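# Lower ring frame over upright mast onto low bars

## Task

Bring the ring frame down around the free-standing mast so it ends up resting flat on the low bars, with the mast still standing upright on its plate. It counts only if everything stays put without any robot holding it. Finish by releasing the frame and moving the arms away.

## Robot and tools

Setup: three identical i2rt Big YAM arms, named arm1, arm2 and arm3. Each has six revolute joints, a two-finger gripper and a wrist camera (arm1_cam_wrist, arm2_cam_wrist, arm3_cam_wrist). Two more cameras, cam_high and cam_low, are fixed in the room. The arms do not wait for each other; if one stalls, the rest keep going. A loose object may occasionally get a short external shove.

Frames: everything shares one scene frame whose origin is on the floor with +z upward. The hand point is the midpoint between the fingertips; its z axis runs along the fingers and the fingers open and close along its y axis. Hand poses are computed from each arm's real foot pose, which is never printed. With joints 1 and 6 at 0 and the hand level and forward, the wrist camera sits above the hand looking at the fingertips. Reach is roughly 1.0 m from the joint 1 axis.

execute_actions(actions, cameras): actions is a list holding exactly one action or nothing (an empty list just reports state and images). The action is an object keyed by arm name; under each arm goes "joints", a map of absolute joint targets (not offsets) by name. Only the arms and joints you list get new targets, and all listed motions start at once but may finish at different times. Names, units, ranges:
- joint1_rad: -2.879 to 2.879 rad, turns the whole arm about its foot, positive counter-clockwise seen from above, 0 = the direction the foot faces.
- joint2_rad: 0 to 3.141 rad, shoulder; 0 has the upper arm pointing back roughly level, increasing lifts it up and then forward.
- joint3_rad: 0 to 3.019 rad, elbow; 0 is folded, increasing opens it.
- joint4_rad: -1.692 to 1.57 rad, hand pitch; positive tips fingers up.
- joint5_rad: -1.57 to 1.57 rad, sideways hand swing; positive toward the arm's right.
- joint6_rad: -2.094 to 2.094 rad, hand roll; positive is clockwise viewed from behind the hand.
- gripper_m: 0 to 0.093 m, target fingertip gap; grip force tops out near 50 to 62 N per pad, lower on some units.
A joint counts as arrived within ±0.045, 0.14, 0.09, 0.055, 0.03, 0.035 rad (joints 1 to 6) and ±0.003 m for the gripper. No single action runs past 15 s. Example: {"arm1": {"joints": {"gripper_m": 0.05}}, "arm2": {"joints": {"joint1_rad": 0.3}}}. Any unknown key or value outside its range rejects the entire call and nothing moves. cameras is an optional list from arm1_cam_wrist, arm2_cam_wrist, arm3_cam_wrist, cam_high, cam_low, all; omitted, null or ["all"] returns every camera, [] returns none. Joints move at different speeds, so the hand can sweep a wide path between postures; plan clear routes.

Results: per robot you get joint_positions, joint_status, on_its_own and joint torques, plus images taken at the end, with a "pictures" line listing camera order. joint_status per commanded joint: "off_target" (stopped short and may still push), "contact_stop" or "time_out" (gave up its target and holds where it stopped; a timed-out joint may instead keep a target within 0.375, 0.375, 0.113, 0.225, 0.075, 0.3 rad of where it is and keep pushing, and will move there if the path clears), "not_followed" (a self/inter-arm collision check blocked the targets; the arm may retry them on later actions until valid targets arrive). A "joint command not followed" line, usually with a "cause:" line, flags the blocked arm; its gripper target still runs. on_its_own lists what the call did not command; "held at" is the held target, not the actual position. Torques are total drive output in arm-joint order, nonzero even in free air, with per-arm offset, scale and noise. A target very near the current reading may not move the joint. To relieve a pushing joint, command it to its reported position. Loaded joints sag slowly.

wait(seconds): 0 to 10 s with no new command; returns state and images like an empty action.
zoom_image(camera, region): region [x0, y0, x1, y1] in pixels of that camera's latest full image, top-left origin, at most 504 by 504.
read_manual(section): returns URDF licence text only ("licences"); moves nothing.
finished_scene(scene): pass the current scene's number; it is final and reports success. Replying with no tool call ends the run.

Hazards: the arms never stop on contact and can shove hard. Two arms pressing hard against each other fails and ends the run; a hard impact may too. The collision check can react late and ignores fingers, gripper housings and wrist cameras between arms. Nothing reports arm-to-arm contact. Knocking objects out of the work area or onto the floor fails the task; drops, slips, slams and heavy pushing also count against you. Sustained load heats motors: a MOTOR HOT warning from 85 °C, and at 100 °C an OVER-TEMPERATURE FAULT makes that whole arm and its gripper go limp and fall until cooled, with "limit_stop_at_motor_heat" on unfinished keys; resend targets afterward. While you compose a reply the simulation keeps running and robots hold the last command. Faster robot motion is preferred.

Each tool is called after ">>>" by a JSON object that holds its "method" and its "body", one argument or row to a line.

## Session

>>> {"method": "execute_actions", "body": {
  "actions": []
}}

Scene clock: 0.00 s.
Joint torques (N m, as the arm reports them, + toward a larger angle): no reading
Motor temperatures (°C, as the motors report them): arm1=[26 30 30 24 25 27] | arm2=[26 28 29 25 25 24] | arm3=[24 29 29 27 27 25]
arm1.joint_positions: joint1_rad=+0.386 joint2_rad=+0.604 joint3_rad=+1.339 joint4_rad=-1.282 joint5_rad=-0.160 joint6_rad=+0.415 gripper_m=+0.095
arm1.joint_status: not commanded
arm1.hand: x=+1.2473 y=-0.1153 z=+1.3466 quat_wxyz=(-0.267, -0.865, -0.040, +0.423) (m; scene frame)
arm2.joint_positions: joint1_rad=+0.071 joint2_rad=+0.625 joint3_rad=+1.417 joint4_rad=-1.269 joint5_rad=-0.270 joint6_rad=+0.204 gripper_m=+0.094
arm2.joint_status: not commanded
arm2.hand: x=-0.5650 y=+1.0794 z=+1.4127 quat_wxyz=(-0.520, -0.429, -0.732, +0.099) (m; scene frame)
arm3.joint_positions: joint1_rad=+0.339 joint2_rad=+0.526 joint3_rad=+1.323 joint4_rad=-1.527 joint5_rad=+0.187 joint6_rad=-0.401 gripper_m=+0.095
arm3.joint_status: not commanded
arm3.hand: x=-0.6632 y=-1.0792 z=+1.2837 quat_wxyz=(-0.389, +0.697, -0.590, -0.121) (m; scene frame)
pictures: arm1_cam_wrist, arm2_cam_wrist, arm3_cam_wrist, cam_high, cam_low
Images, in order (width x height): arm1_cam_wrist 896x504, arm2_cam_wrist 896x504, arm3_cam_wrist 896x504, cam_high 896x504, cam_low 896x504.

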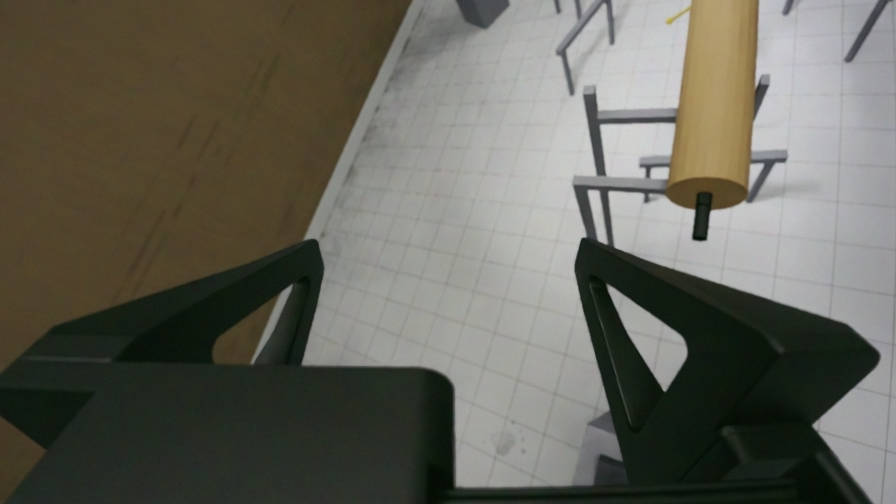

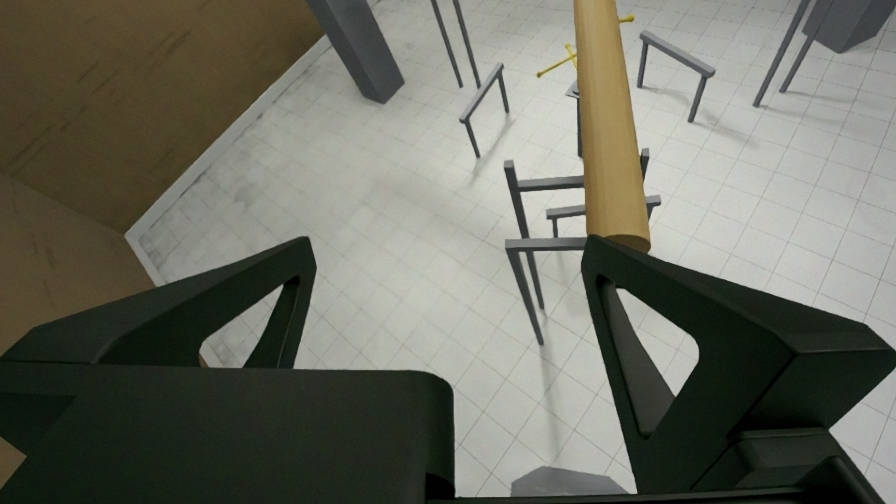

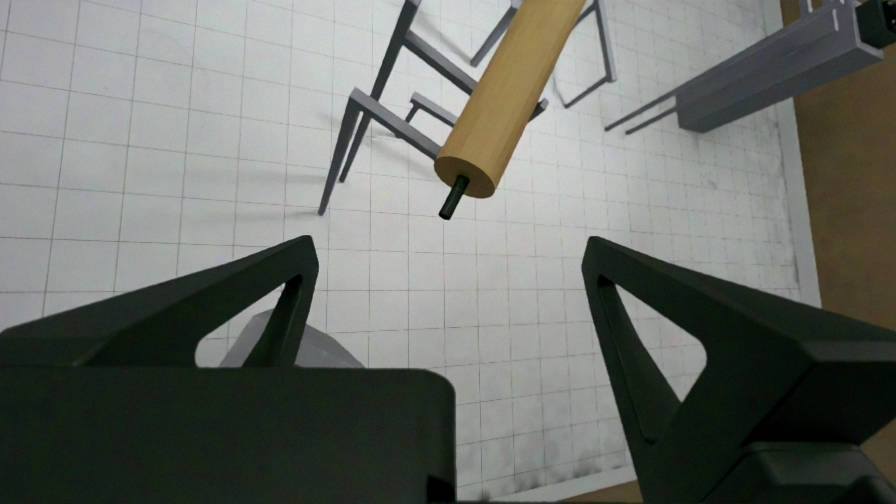

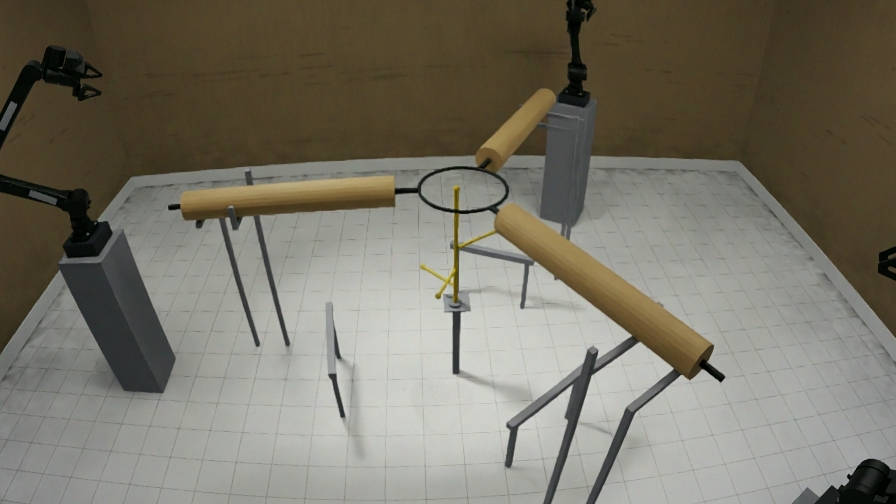

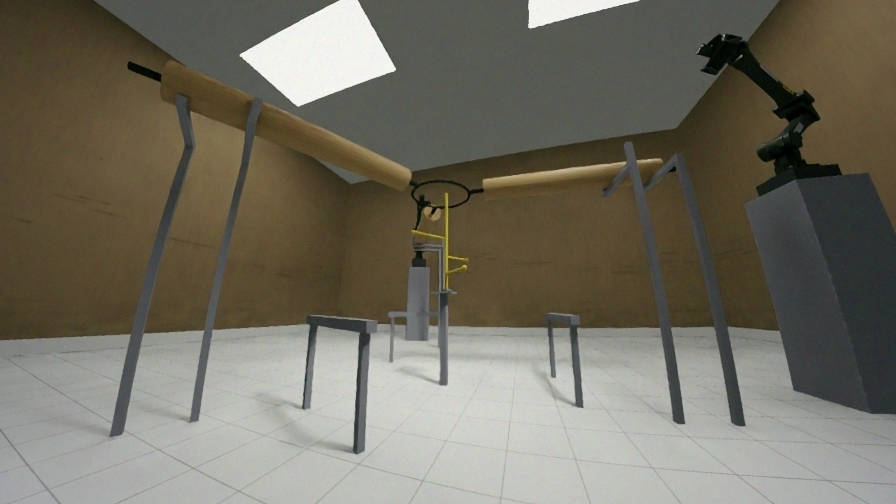

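>>> {"method": "zoom_image", "body": {
  "camera": "cam_high",
  "region": [390, 155, 550, 325]
}}

>>> {"method": "zoom_image", "body": {
  "camera": "cam_low",
  "region": [390, 170, 510, 305]
}}

Region (390, 155, 550, 325) of cam_high's 896x504 image, scaled by 2.965, with more detail than that image has; it fills the left 474 columns of this view, and the rest is white.

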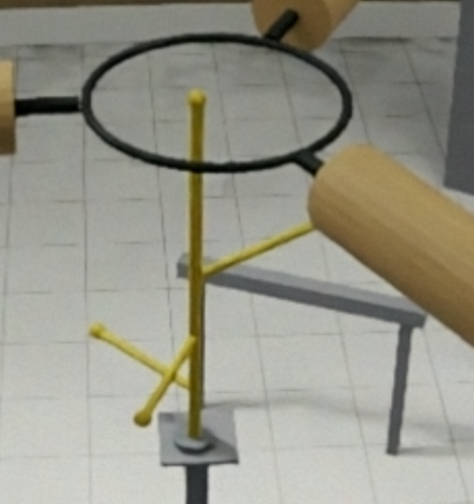

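Region (390, 170, 510, 305) of cam_low's 896x504 image, scaled by 3.733, with more detail than that image has.

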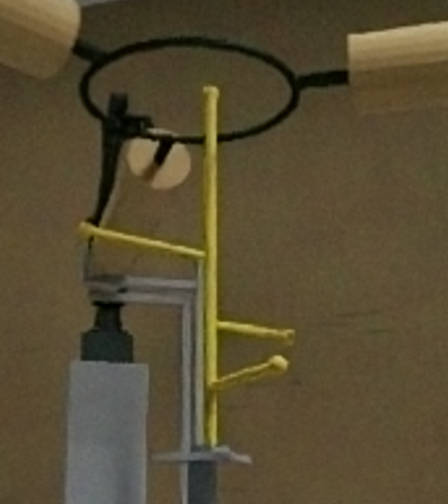

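>>> {"method": "execute_actions", "body": {
  "actions": [
    {"arm1":{"joints":{"joint1_rad":-0.015,"joint2_rad":1.55,"joint3_rad":1.19,"joint4_rad":-1.168,"joint5_rad":0,"joint6_rad":-0.01}},"arm2":{"joints":{"joint1_rad":-0.078,"joint2_rad":1.666,"joint3_rad":1.229,"joint4_rad":-1.107,"joint5_rad":0,"joint6_rad":-0.164}},"arm3":{"joints":{"joint1_rad":-0.144,"joint2_rad":1.365,"joint3_rad":1.059,"joint4_rad":-1.22,"joint5_rad":0,"joint6_rad":-0.133}}}
  ]
}}

Scene clock: 22.90 s.
Joint torques (N m, as the arm reports them, + toward a larger angle): arm1=[  1.47 -14.    10.17   1.23   0.19  -0.21] | arm2=[ -0.83 -15.76   8.3    0.7    0.04   0.02] | arm3=[ -1.75 -10.     9.66   0.98  -0.17   0.21]
Motor temperatures (°C, as the motors report them): arm1=[26 29 33 24 25 27] | arm2=[26 28 32 25 25 24] | arm3=[24 29 32 27 27 25]
arm1.joint_positions: joint1_rad=-0.017 joint2_rad=+1.551 joint3_rad=+1.177 joint4_rad=-1.182 joint5_rad=-0.002 joint6_rad=-0.001 gripper_m=+0.095
arm1.joint_status: all done
arm1.hand: x=+1.0099 y=-0.0056 z=+0.9422 quat_wxyz=(-0.008, -1.000, -0.009, +0.013) (m; scene frame)
arm2.joint_positions: joint1_rad=-0.076 joint2_rad=+1.661 joint3_rad=+1.231 joint4_rad=-1.116 joint5_rad=-0.002 joint6_rad=-0.154 gripper_m=+0.094
arm2.joint_status: all done
arm2.hand: x=-0.5378 y=+0.8173 z=+0.9411 quat_wxyz=(-0.013, -0.485, -0.874, +0.007) (m; scene frame)
arm3.joint_positions: joint1_rad=-0.146 joint2_rad=+1.352 joint3_rad=+1.049 joint4_rad=-1.229 joint5_rad=+0.003 joint6_rad=-0.148 gripper_m=+0.095
arm3.joint_status: all done
arm3.hand: x=-0.4971 y=-0.9487 z=+0.9456 quat_wxyz=(-0.012, +0.515, -0.857, -0.001) (m; scene frame)
pictures: arm1_cam_wrist, arm2_cam_wrist, arm3_cam_wrist, cam_high, cam_low
Images, in order (width x height): arm1_cam_wrist 896x504, arm2_cam_wrist 896x504, arm3_cam_wrist 896x504, cam_high 896x504, cam_low 896x504.

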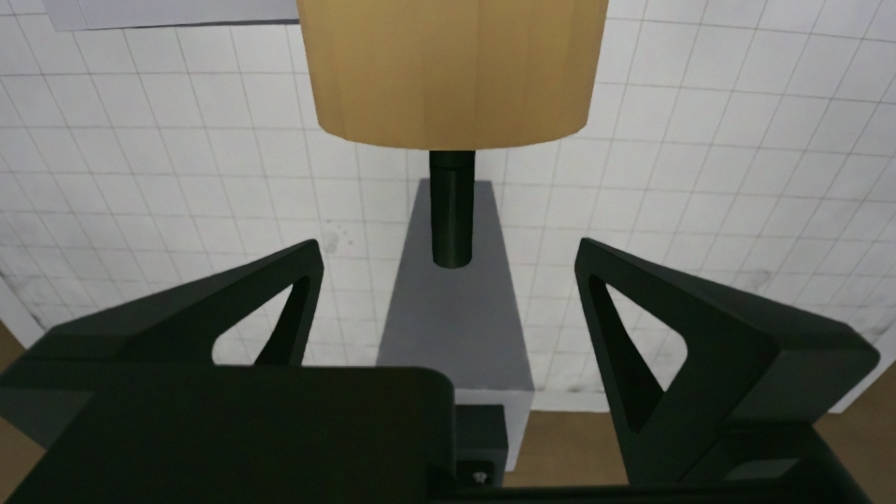

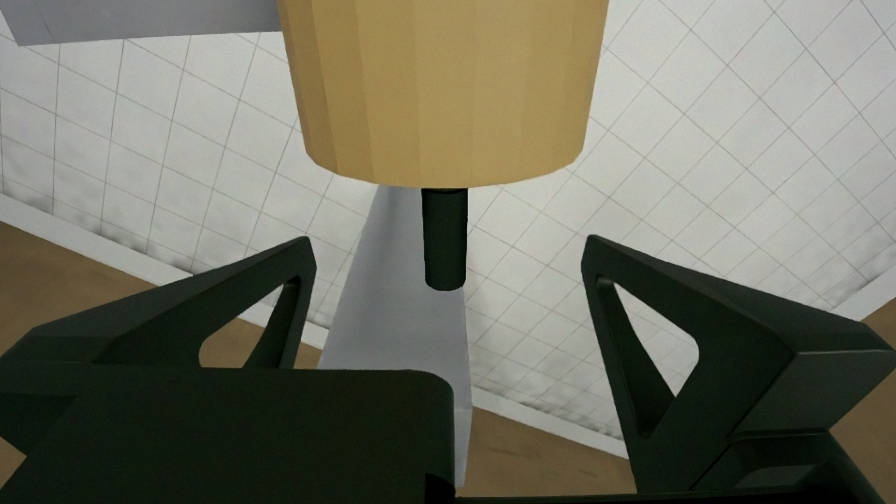

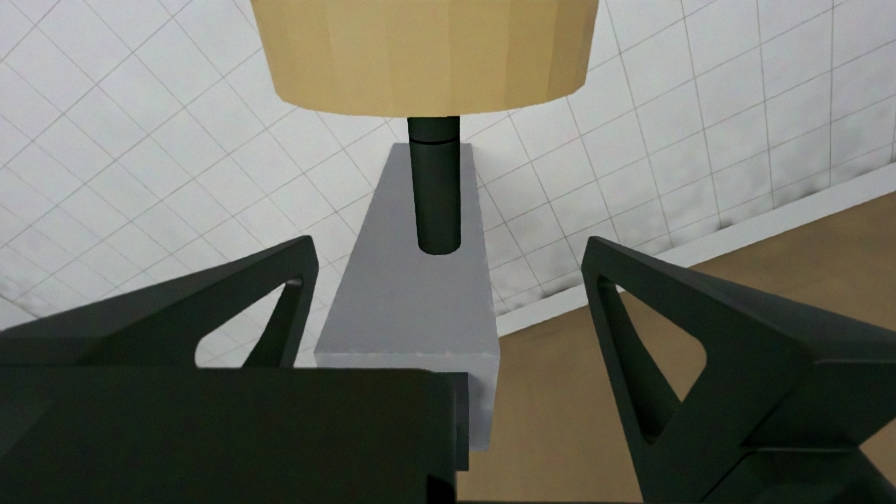

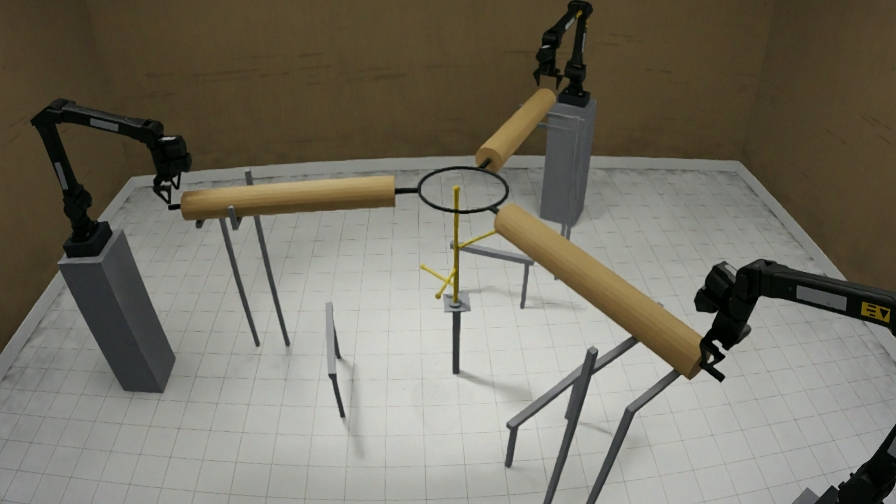

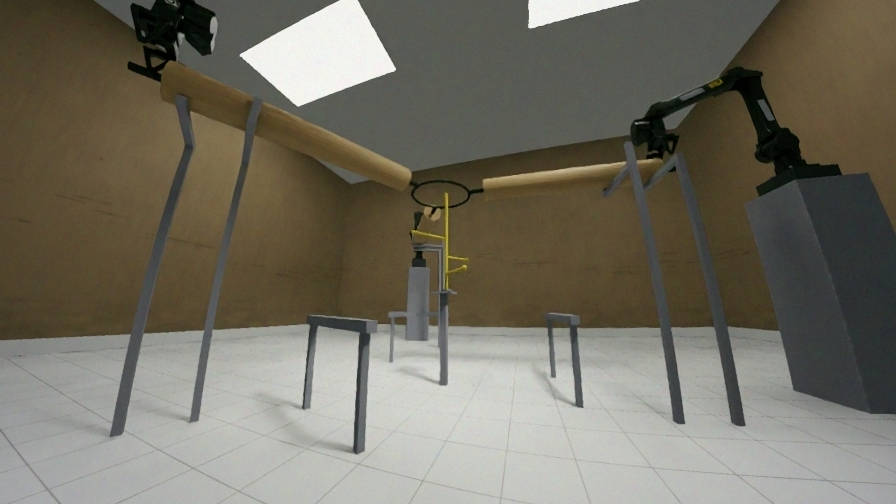

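>>> {"method": "execute_actions", "body": {
  "actions": [
    {"arm1":{"joints":{"joint2_rad":1.635,"joint3_rad":1.122,"joint4_rad":-1.047,"gripper_m":0.06}},"arm2":{"joints":{"joint1_rad":-0.082,"joint2_rad":1.731,"joint3_rad":1.15,"joint4_rad":-0.987,"gripper_m":0.06}},"arm3":{"joints":{"joint1_rad":-0.124,"joint2_rad":1.452,"joint3_rad":0.998,"joint4_rad":-1.094,"joint6_rad":-0.118,"gripper_m":0.06}}}
  ],
  "cameras": ["arm1_cam_wrist","arm2_cam_wrist","arm3_cam_wrist"]
}}

Scene clock: 36.37 s.
Joint torques (N m, as the arm reports them, + toward a larger angle): arm1=[  1.51 -13.84   9.25   1.2    0.19  -0.16] | arm2=[ -1.01 -16.92   7.53   0.87   0.07   0.01] | arm3=[ -1.54 -12.01   8.66   0.98  -0.16   0.21]
Motor temperatures (°C, as the motors report them): arm1=[26 30 33 24 25 27] | arm2=[26 29 32 25 25 24] | arm3=[24 29 33 27 27 25]
arm1.joint_positions: joint1_rad=-0.017 joint2_rad=+1.640 joint3_rad=+1.112 joint4_rad=-1.063 joint5_rad=-0.002 joint6_rad=-0.002 gripper_m=+0.060
arm1.joint_status: all done
arm1.hand: x=+1.0101 y=-0.0064 z=+0.8821 quat_wxyz=(-0.007, -1.000, -0.009, -0.005) (m; scene frame)
arm2.joint_positions: joint1_rad=-0.076 joint2_rad=+1.727 joint3_rad=+1.152 joint4_rad=-0.999 joint5_rad=-0.002 joint6_rad=-0.154 gripper_m=+0.060
arm2.joint_status: all done
arm2.hand: x=-0.5413 y=+0.8258 z=+0.8847 quat_wxyz=(-0.001, -0.485, -0.875, -0.002) (m; scene frame)
arm3.joint_positions: joint1_rad=-0.130 joint2_rad=+1.451 joint3_rad=+0.992 joint4_rad=-1.104 joint5_rad=+0.003 joint6_rad=-0.133 gripper_m=+0.060
arm3.joint_status: all done
arm3.hand: x=-0.4973 y=-0.9394 z=+0.8897 quat_wxyz=(+0.002, +0.515, -0.857, +0.005) (m; scene frame)
pictures: arm1_cam_wrist, arm2_cam_wrist, arm3_cam_wrist
Images, in order (width x height): arm1_cam_wrist 896x504, arm2_cam_wrist 896x504, arm3_cam_wrist 896x504.

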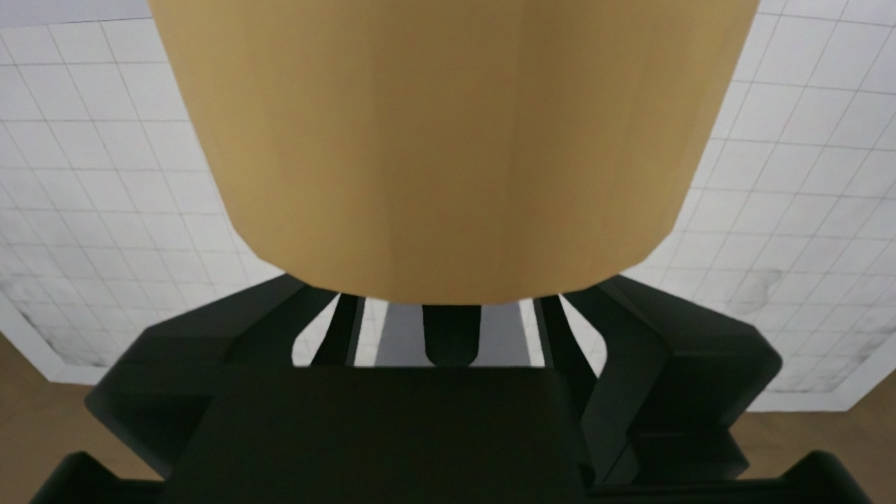

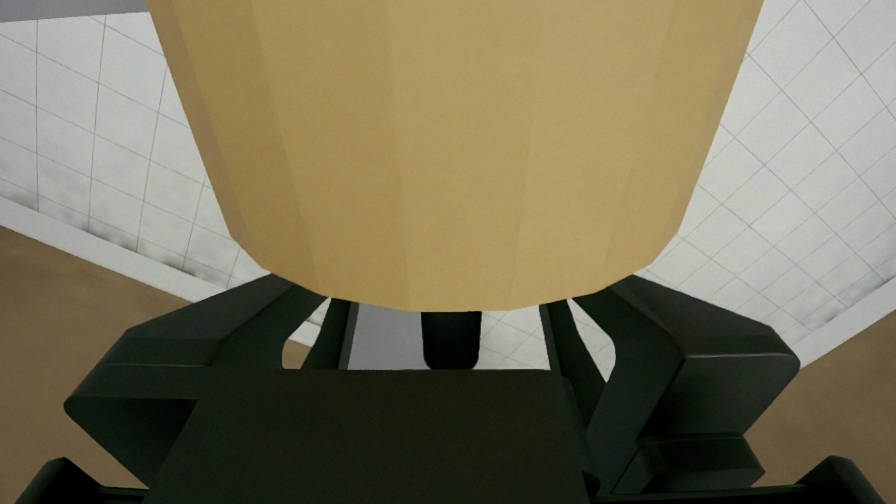

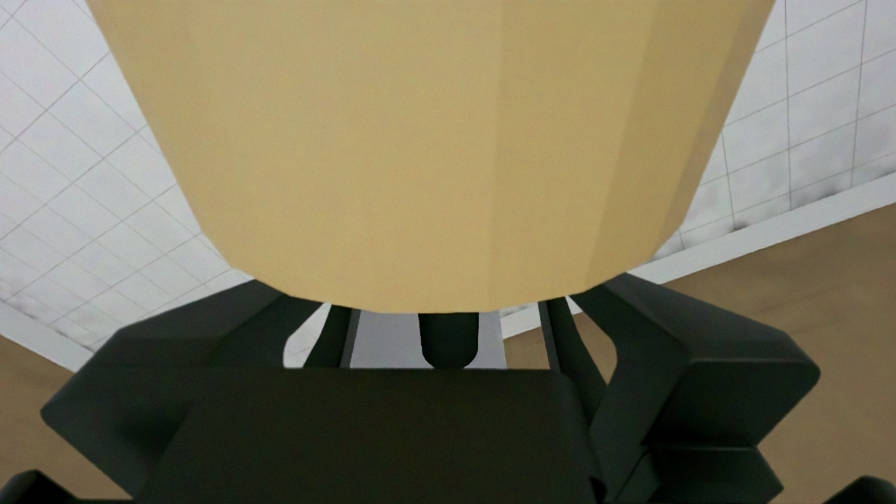

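>>> {"method": "execute_actions", "body": {
  "actions": []
}}

Scene clock: 56.53 s.
Joint torques (N m, as the arm reports them, + toward a larger angle): arm1=[  1.45 -14.4    9.35   1.18   0.19  -0.18] | arm2=[ -2.06 -16.49   7.47   0.8    0.08   0.02] | arm3=[ -1.38 -11.71   8.7    1.02  -0.17   0.22]
Motor temperatures (°C, as the motors report them): arm1=[26 30 33 24 25 27] | arm2=[26 29 32 25 25 24] | arm3=[24 29 33 27 27 25]
arm1.joint_positions: joint1_rad=-0.017 joint2_rad=+1.641 joint3_rad=+1.112 joint4_rad=-1.063 joint5_rad=-0.002 joint6_rad=-0.002 gripper_m=+0.060
arm1.joint_status: all done
arm1.hand: x=+1.0101 y=-0.0064 z=+0.8819 quat_wxyz=(-0.007, -1.000, -0.009, -0.005) (m; scene frame)
arm2.joint_positions: joint1_rad=-0.076 joint2_rad=+1.727 joint3_rad=+1.152 joint4_rad=-0.999 joint5_rad=-0.002 joint6_rad=-0.154 gripper_m=+0.060
arm2.joint_status: all done
arm2.hand: x=-0.5413 y=+0.8258 z=+0.8847 quat_wxyz=(-0.001, -0.485, -0.875, -0.002) (m; scene frame)
arm3.joint_positions: joint1_rad=-0.130 joint2_rad=+1.451 joint3_rad=+0.992 joint4_rad=-1.104 joint5_rad=+0.003 joint6_rad=-0.133 gripper_m=+0.060
arm3.joint_status: all done
arm3.hand: x=-0.4973 y=-0.9394 z=+0.8897 quat_wxyz=(+0.002, +0.515, -0.857, +0.005) (m; scene frame)
pictures: arm1_cam_wrist, arm2_cam_wrist, arm3_cam_wrist, cam_high, cam_low
Images, in order (width x height): arm1_cam_wrist 896x504, arm2_cam_wrist 896x504, arm3_cam_wrist 896x504, cam_high 896x504, cam_low 896x504.

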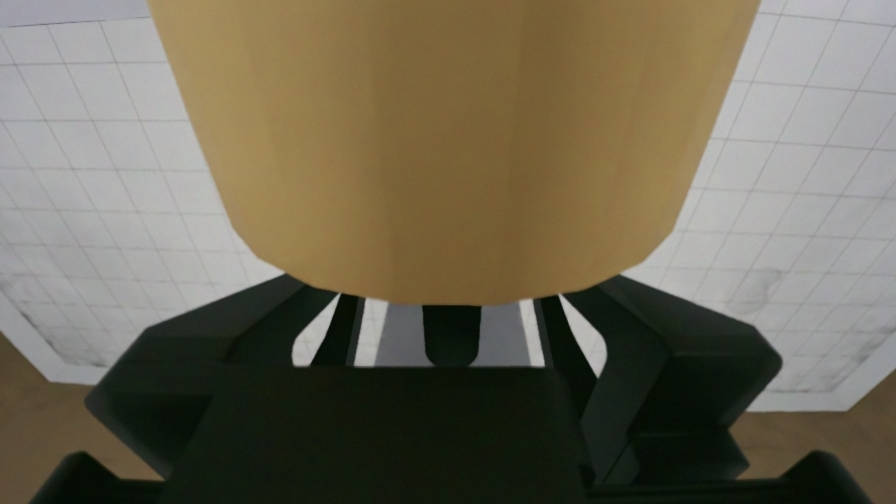

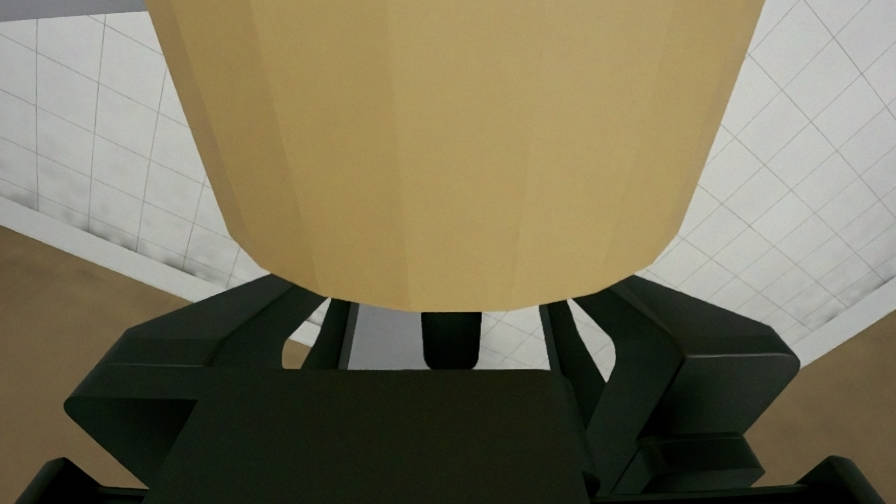

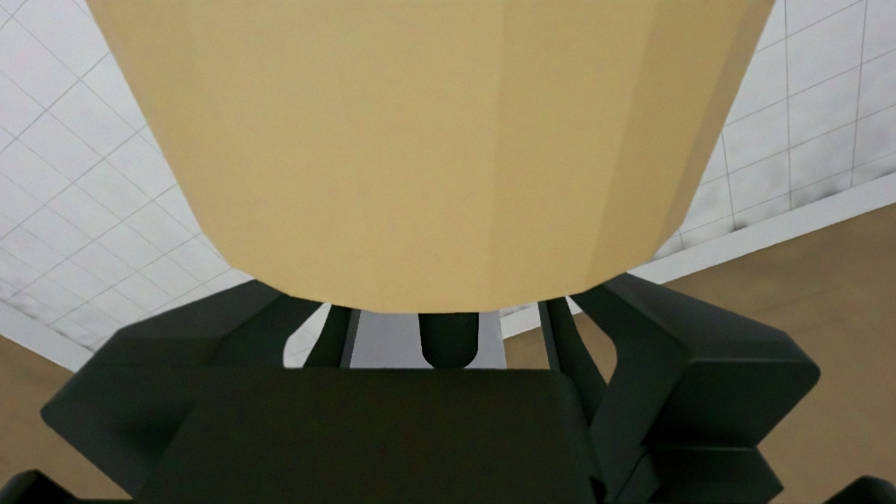

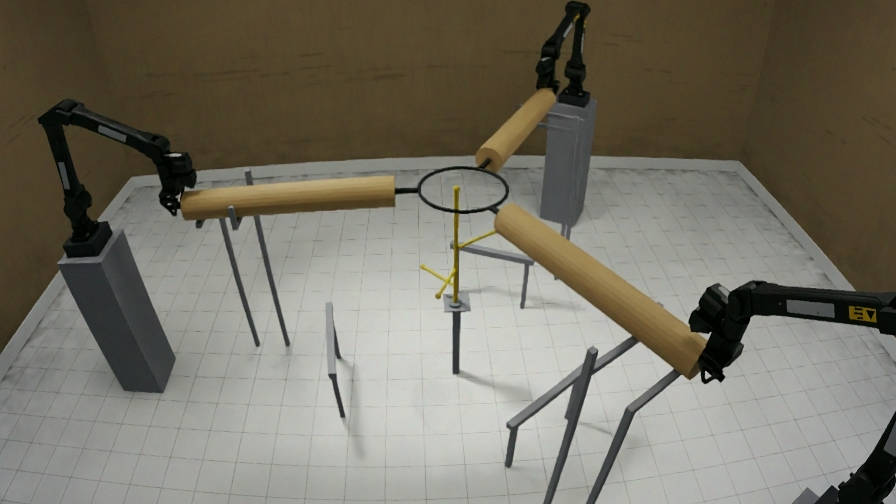

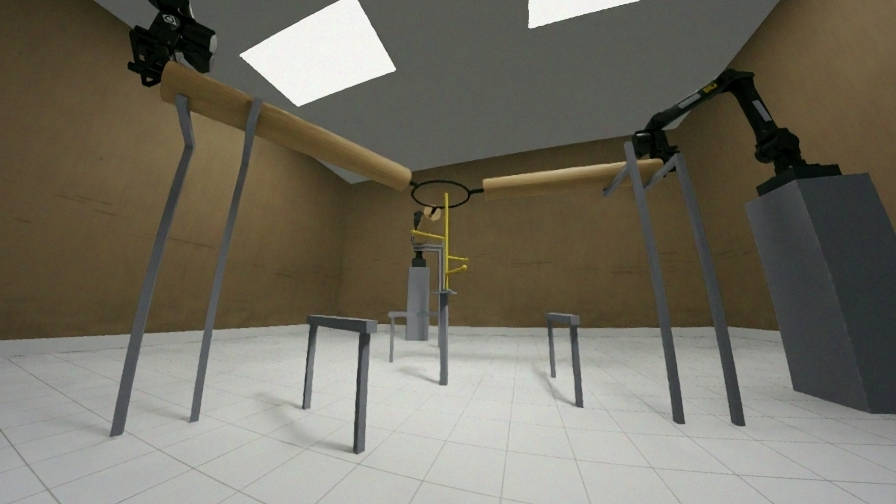

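>>> {"method": "execute_actions", "body": {
  "actions": [
    {"arm1":{"joints":{"gripper_m":0.0}},"arm2":{"joints":{"gripper_m":0.0}},"arm3":{"joints":{"gripper_m":0.0}}}
  ],
  "cameras": ["cam_high","cam_low"]
}}

>>> {"method": "zoom_image", "body": {
  "camera": "cam_high",
  "region": [380, 150, 560, 330]
}}

>>> {"method": "zoom_image", "body": {
  "camera": "cam_low",
  "region": [380, 160, 520, 300]
}}

Scene clock: 60.73 s.
Joint torques (N m, as the arm reports them, + toward a larger angle): arm1=[  1.36 -14.42   9.27   1.08   0.08  -0.19] | arm2=[ -0.94 -16.86   7.53   0.91  -0.03   0.04] | arm3=[ -1.61 -11.88   8.74   0.93  -0.05   0.28]
Motor temperatures (°C, as the motors report them): arm1=[26 30 33 24 25 27] | arm2=[26 29 32 25 25 24] | arm3=[24 30 33 27 27 25]
arm1.joint_positions: joint1_rad=-0.017 joint2_rad=+1.641 joint3_rad=+1.112 joint4_rad=-1.063 joint5_rad=+0.001 joint6_rad=-0.003 gripper_m=+0.019
arm1.joint_status: gripper_m off_target (ended at +0.019, target +0.000)
arm1.hand: x=+1.0099 y=-0.0059 z=+0.8819 quat_wxyz=(-0.006, -1.000, -0.010, -0.005) (m; scene frame)
arm2.joint_positions: joint1_rad=-0.076 joint2_rad=+1.727 joint3_rad=+1.152 joint4_rad=-0.997 joint5_rad=+0.000 joint6_rad=-0.156 gripper_m=+0.019
arm2.joint_status: gripper_m off_target (ended at +0.018, target +0.000)
arm2.hand: x=-0.5418 y=+0.8251 z=+0.8847 quat_wxyz=(-0.002, -0.485, -0.875, -0.001) (m; scene frame)
arm3.joint_positions: joint1_rad=-0.129 joint2_rad=+1.451 joint3_rad=+0.992 joint4_rad=-1.103 joint5_rad=+0.001 joint6_rad=-0.141 gripper_m=+0.019
arm3.joint_status: gripper_m off_target (ended at +0.019, target +0.000)
arm3.hand: x=-0.4981 y=-0.9386 z=+0.8897 quat_wxyz=(+0.002, +0.519, -0.855, +0.003) (m; scene frame)
pictures: cam_high, cam_low
Images, in order (width x height): cam_high 896x504, cam_low 896x504.

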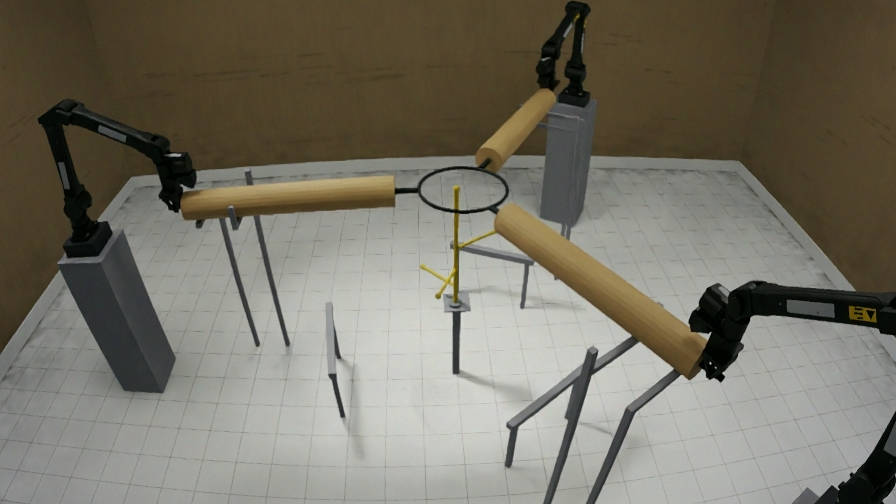

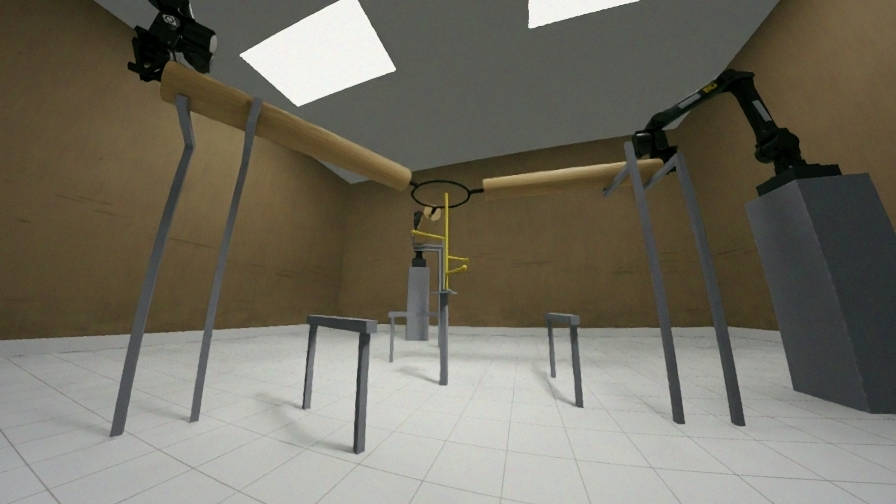

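Region (380, 150, 560, 330) of cam_high's 896x504 image, scaled by 2.800, with more detail than that image has.

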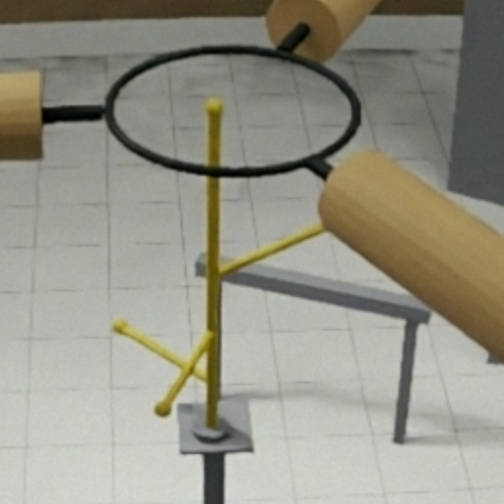

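Region (380, 160, 520, 300) of cam_low's 896x504 image, scaled by 3.600, with more detail than that image has.

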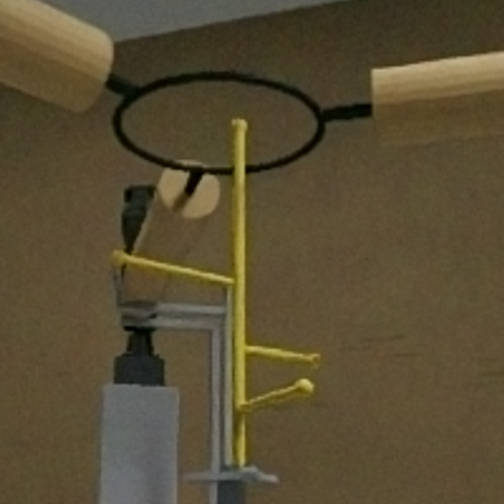

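>>> {"method": "execute_actions", "body": {
  "actions": [
    {"arm1":{"joints":{"joint2_rad":1.484,"joint3_rad":1.360,"joint4_rad":-1.383}},"arm2":{"joints":{"joint2_rad":1.578,"joint3_rad":1.380,"joint4_rad":-1.315}},"arm3":{"joints":{"joint2_rad":1.330,"joint3_rad":1.275,"joint4_rad":-1.442}}}
  ],
  "cameras": ["cam_high","cam_low"]
}}

Scene clock: 77.80 s.
Joint torques (N m, as the arm reports them, + toward a larger angle): arm1=[  1.36 -15.5   14.03  -0.47   0.06  -0.16] | arm2=[ -1.64 -16.45  12.91  -0.18   0.18   0.04] | arm3=[ -1.95 -11.61  13.06   0.07  -0.1    0.28]
Motor temperatures (°C, as the motors report them): arm1=[26 30 33 24 25 27] | arm2=[26 29 32 25 25 24] | arm3=[24 30 33 27 27 25]
arm1.joint_positions: joint1_rad=-0.017 joint2_rad=+1.510 joint3_rad=+1.312 joint4_rad=-1.362 joint5_rad=+0.001 joint6_rad=-0.003 gripper_m=+0.019
arm1.joint_status: all done
arm1.hand: x=+1.0083 y=-0.0042 z=+1.0089 quat_wxyz=(-0.006, -1.000, -0.010, +0.012) (m; scene frame)
arm2.joint_positions: joint1_rad=-0.076 joint2_rad=+1.584 joint3_rad=+1.329 joint4_rad=-1.303 joint5_rad=-0.005 joint6_rad=-0.156 gripper_m=+0.019
arm2.joint_status: all done
arm2.hand: x=-0.5416 y=+0.8264 z=+1.0106 quat_wxyz=(-0.009, -0.484, -0.875, +0.002) (m; scene frame)
arm3.joint_positions: joint1_rad=-0.125 joint2_rad=+1.338 joint3_rad=+1.225 joint4_rad=-1.432 joint5_rad=+0.002 joint6_rad=-0.141 gripper_m=+0.019
arm3.joint_status: all done
arm3.hand: x=-0.4994 y=-0.9376 z=+1.0160 quat_wxyz=(-0.006, +0.520, -0.854, +0.000) (m; scene frame)
pictures: cam_high, cam_low
Images, in order (width x height): cam_high 896x504, cam_low 896x504.

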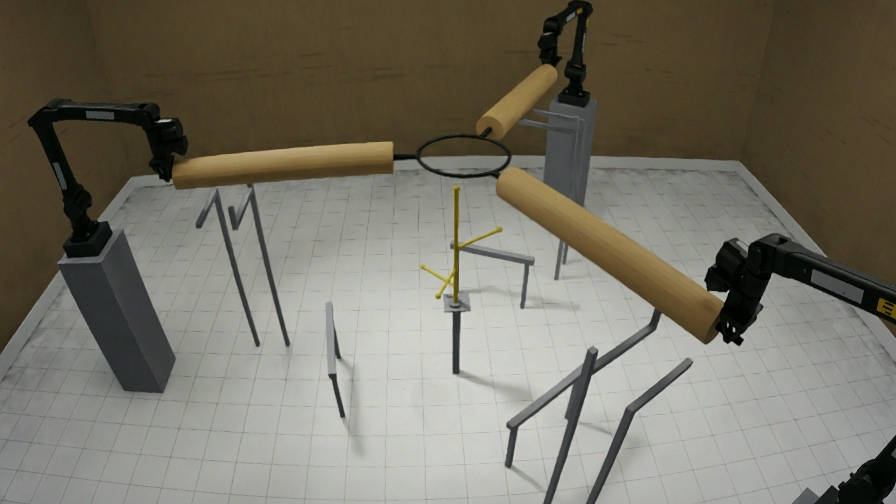

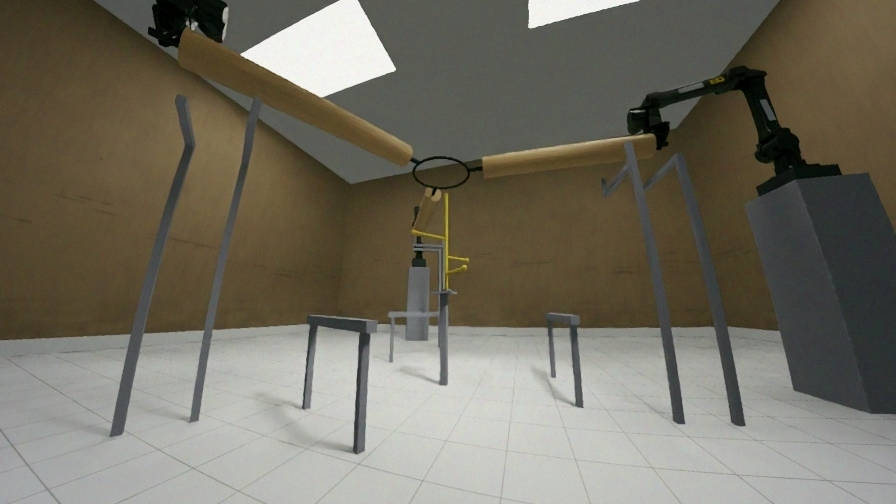

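>>> {"method": "execute_actions", "body": {
  "actions": [
    {"arm1":{"joints":{"joint1_rad":-0.338,"joint2_rad":1.548,"joint3_rad":1.415,"joint4_rad":-1.386,"joint6_rad":-0.471}},"arm2":{"joints":{"joint1_rad":-0.321,"joint2_rad":1.695,"joint3_rad":1.530,"joint4_rad":-1.344,"joint6_rad":-0.548}},"arm3":{"joints":{"joint1_rad":-0.473,"joint2_rad":1.497,"joint3_rad":1.444,"joint4_rad":-1.442,"joint6_rad":-0.632}}}
  ],
  "cameras": ["cam_high"]
}}

Scene clock: 98.90 s.
Joint torques (N m, as the arm reports them, + toward a larger angle): arm1=[  0.69 -15.25  14.35  -0.03   0.16  -0.25] | arm2=[ -2.07 -19.89  12.94   0.11   0.43  -0.1 ] | arm3=[ -3.6  -15.78  12.91  -0.13   0.15  -0.08]
Motor temperatures (°C, as the motors report them): arm1=[26 30 36 24 25 27] | arm2=[26 29 36 25 25 24] | arm3=[24 30 36 27 27 25]
arm1.joint_positions: joint1_rad=-0.333 joint2_rad=+1.569 joint3_rad=+1.361 joint4_rad=-1.375 joint5_rad=-0.002 joint6_rad=-0.455 gripper_m=+0.019
arm1.joint_status: all done
arm1.hand: x=+1.0126 y=+0.1379 z=+0.9996 quat_wxyz=(-0.009, -0.997, -0.078, +0.001) (m; scene frame)
arm2.joint_positions: joint1_rad=-0.308 joint2_rad=+1.715 joint3_rad=+1.478 joint4_rad=-1.338 joint5_rad=-0.012 joint6_rad=-0.525 gripper_m=+0.019
arm2.joint_status: all done
arm2.hand: x=-0.6364 y=+0.7501 z=+1.0042 quat_wxyz=(-0.006, -0.423, -0.906, -0.005) (m; scene frame)
arm3.joint_positions: joint1_rad=-0.455 joint2_rad=+1.522 joint3_rad=+1.395 joint4_rad=-1.430 joint5_rad=-0.005 joint6_rad=-0.612 gripper_m=+0.019
arm3.joint_status: all done
arm3.hand: x=-0.3560 y=-0.9871 z=+1.0078 quat_wxyz=(+0.000, +0.580, -0.815, +0.002) (m; scene frame)
pictures: cam_high
Images, in order (width x height): cam_high 896x504.

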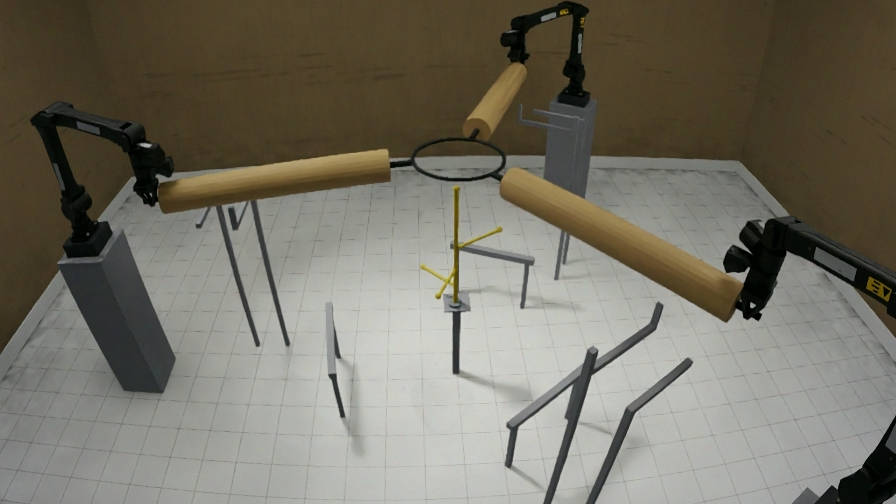

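>>> {"method": "execute_actions", "body": {
  "actions": [
    {"arm1":{"joints":{"joint1_rad":-0.586,"joint2_rad":1.746,"joint3_rad":1.632,"joint4_rad":-1.400,"joint6_rad":-0.862}},"arm2":{"joints":{"joint1_rad":-0.492,"joint2_rad":1.932,"joint3_rad":1.826,"joint4_rad":-1.395,"joint6_rad":-0.862}},"arm3":{"joints":{"joint1_rad":-0.684,"joint2_rad":1.803,"joint3_rad":1.794,"joint4_rad":-1.481,"joint6_rad":-0.985}}}
  ],
  "cameras": ["cam_high","cam_low"]
}}

Scene clock: 117.07 s.
Joint torques (N m, as the arm reports them, + toward a larger angle): arm1=[  0.13 -20.75  15.07  -0.07   0.15  -0.34] | arm2=[ -2.3  -25.62  14.52  -0.19   0.27  -0.17] | arm3=[ -4.14 -21.39  13.75  -0.37   0.29  -0.16]
Motor temperatures (°C, as the motors report them): arm1=[26 31 37 24 25 27] | arm2=[26 29 37 25 25 24] | arm3=[24 30 37 27 27 25]
arm1.joint_positions: joint1_rad=-0.577 joint2_rad=+1.785 joint3_rad=+1.571 joint4_rad=-1.389 joint5_rad=-0.002 joint6_rad=-0.840 gripper_m=+0.019
arm1.joint_status: all done
arm1.hand: x=+0.9946 y=+0.2780 z=+0.9724 quat_wxyz=(-0.017, -0.989, -0.148, -0.005) (m; scene frame)
arm2.joint_positions: joint1_rad=-0.478 joint2_rad=+1.959 joint3_rad=+1.759 joint4_rad=-1.380 joint5_rad=-0.009 joint6_rad=-0.834 gripper_m=+0.019
arm2.joint_status: all done
arm2.hand: x=-0.7231 y=+0.6558 z=+0.9780 quat_wxyz=(-0.005, -0.359, -0.933, -0.006) (m; scene frame)
arm3.joint_positions: joint1_rad=-0.658 joint2_rad=+1.837 joint3_rad=+1.735 joint4_rad=-1.464 joint5_rad=-0.009 joint6_rad=-0.958 gripper_m=+0.019
arm3.joint_status: all done
arm3.hand: x=-0.2059 y=-1.0199 z=+0.9829 quat_wxyz=(+0.004, +0.636, -0.772, +0.000) (m; scene frame)
pictures: cam_high, cam_low
Images, in order (width x height): cam_high 896x504, cam_low 896x504.

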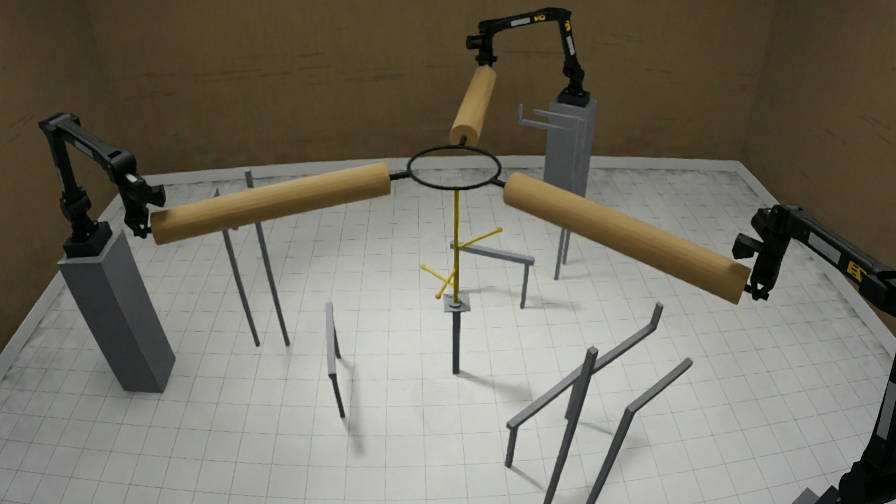

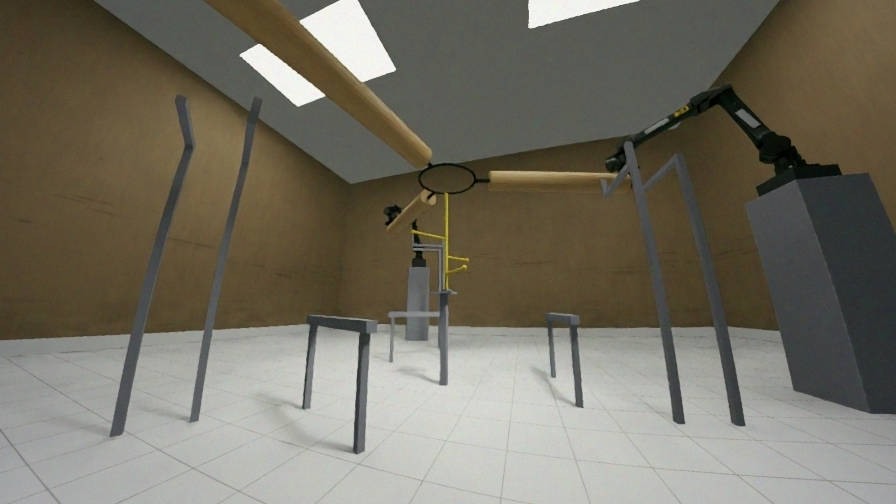

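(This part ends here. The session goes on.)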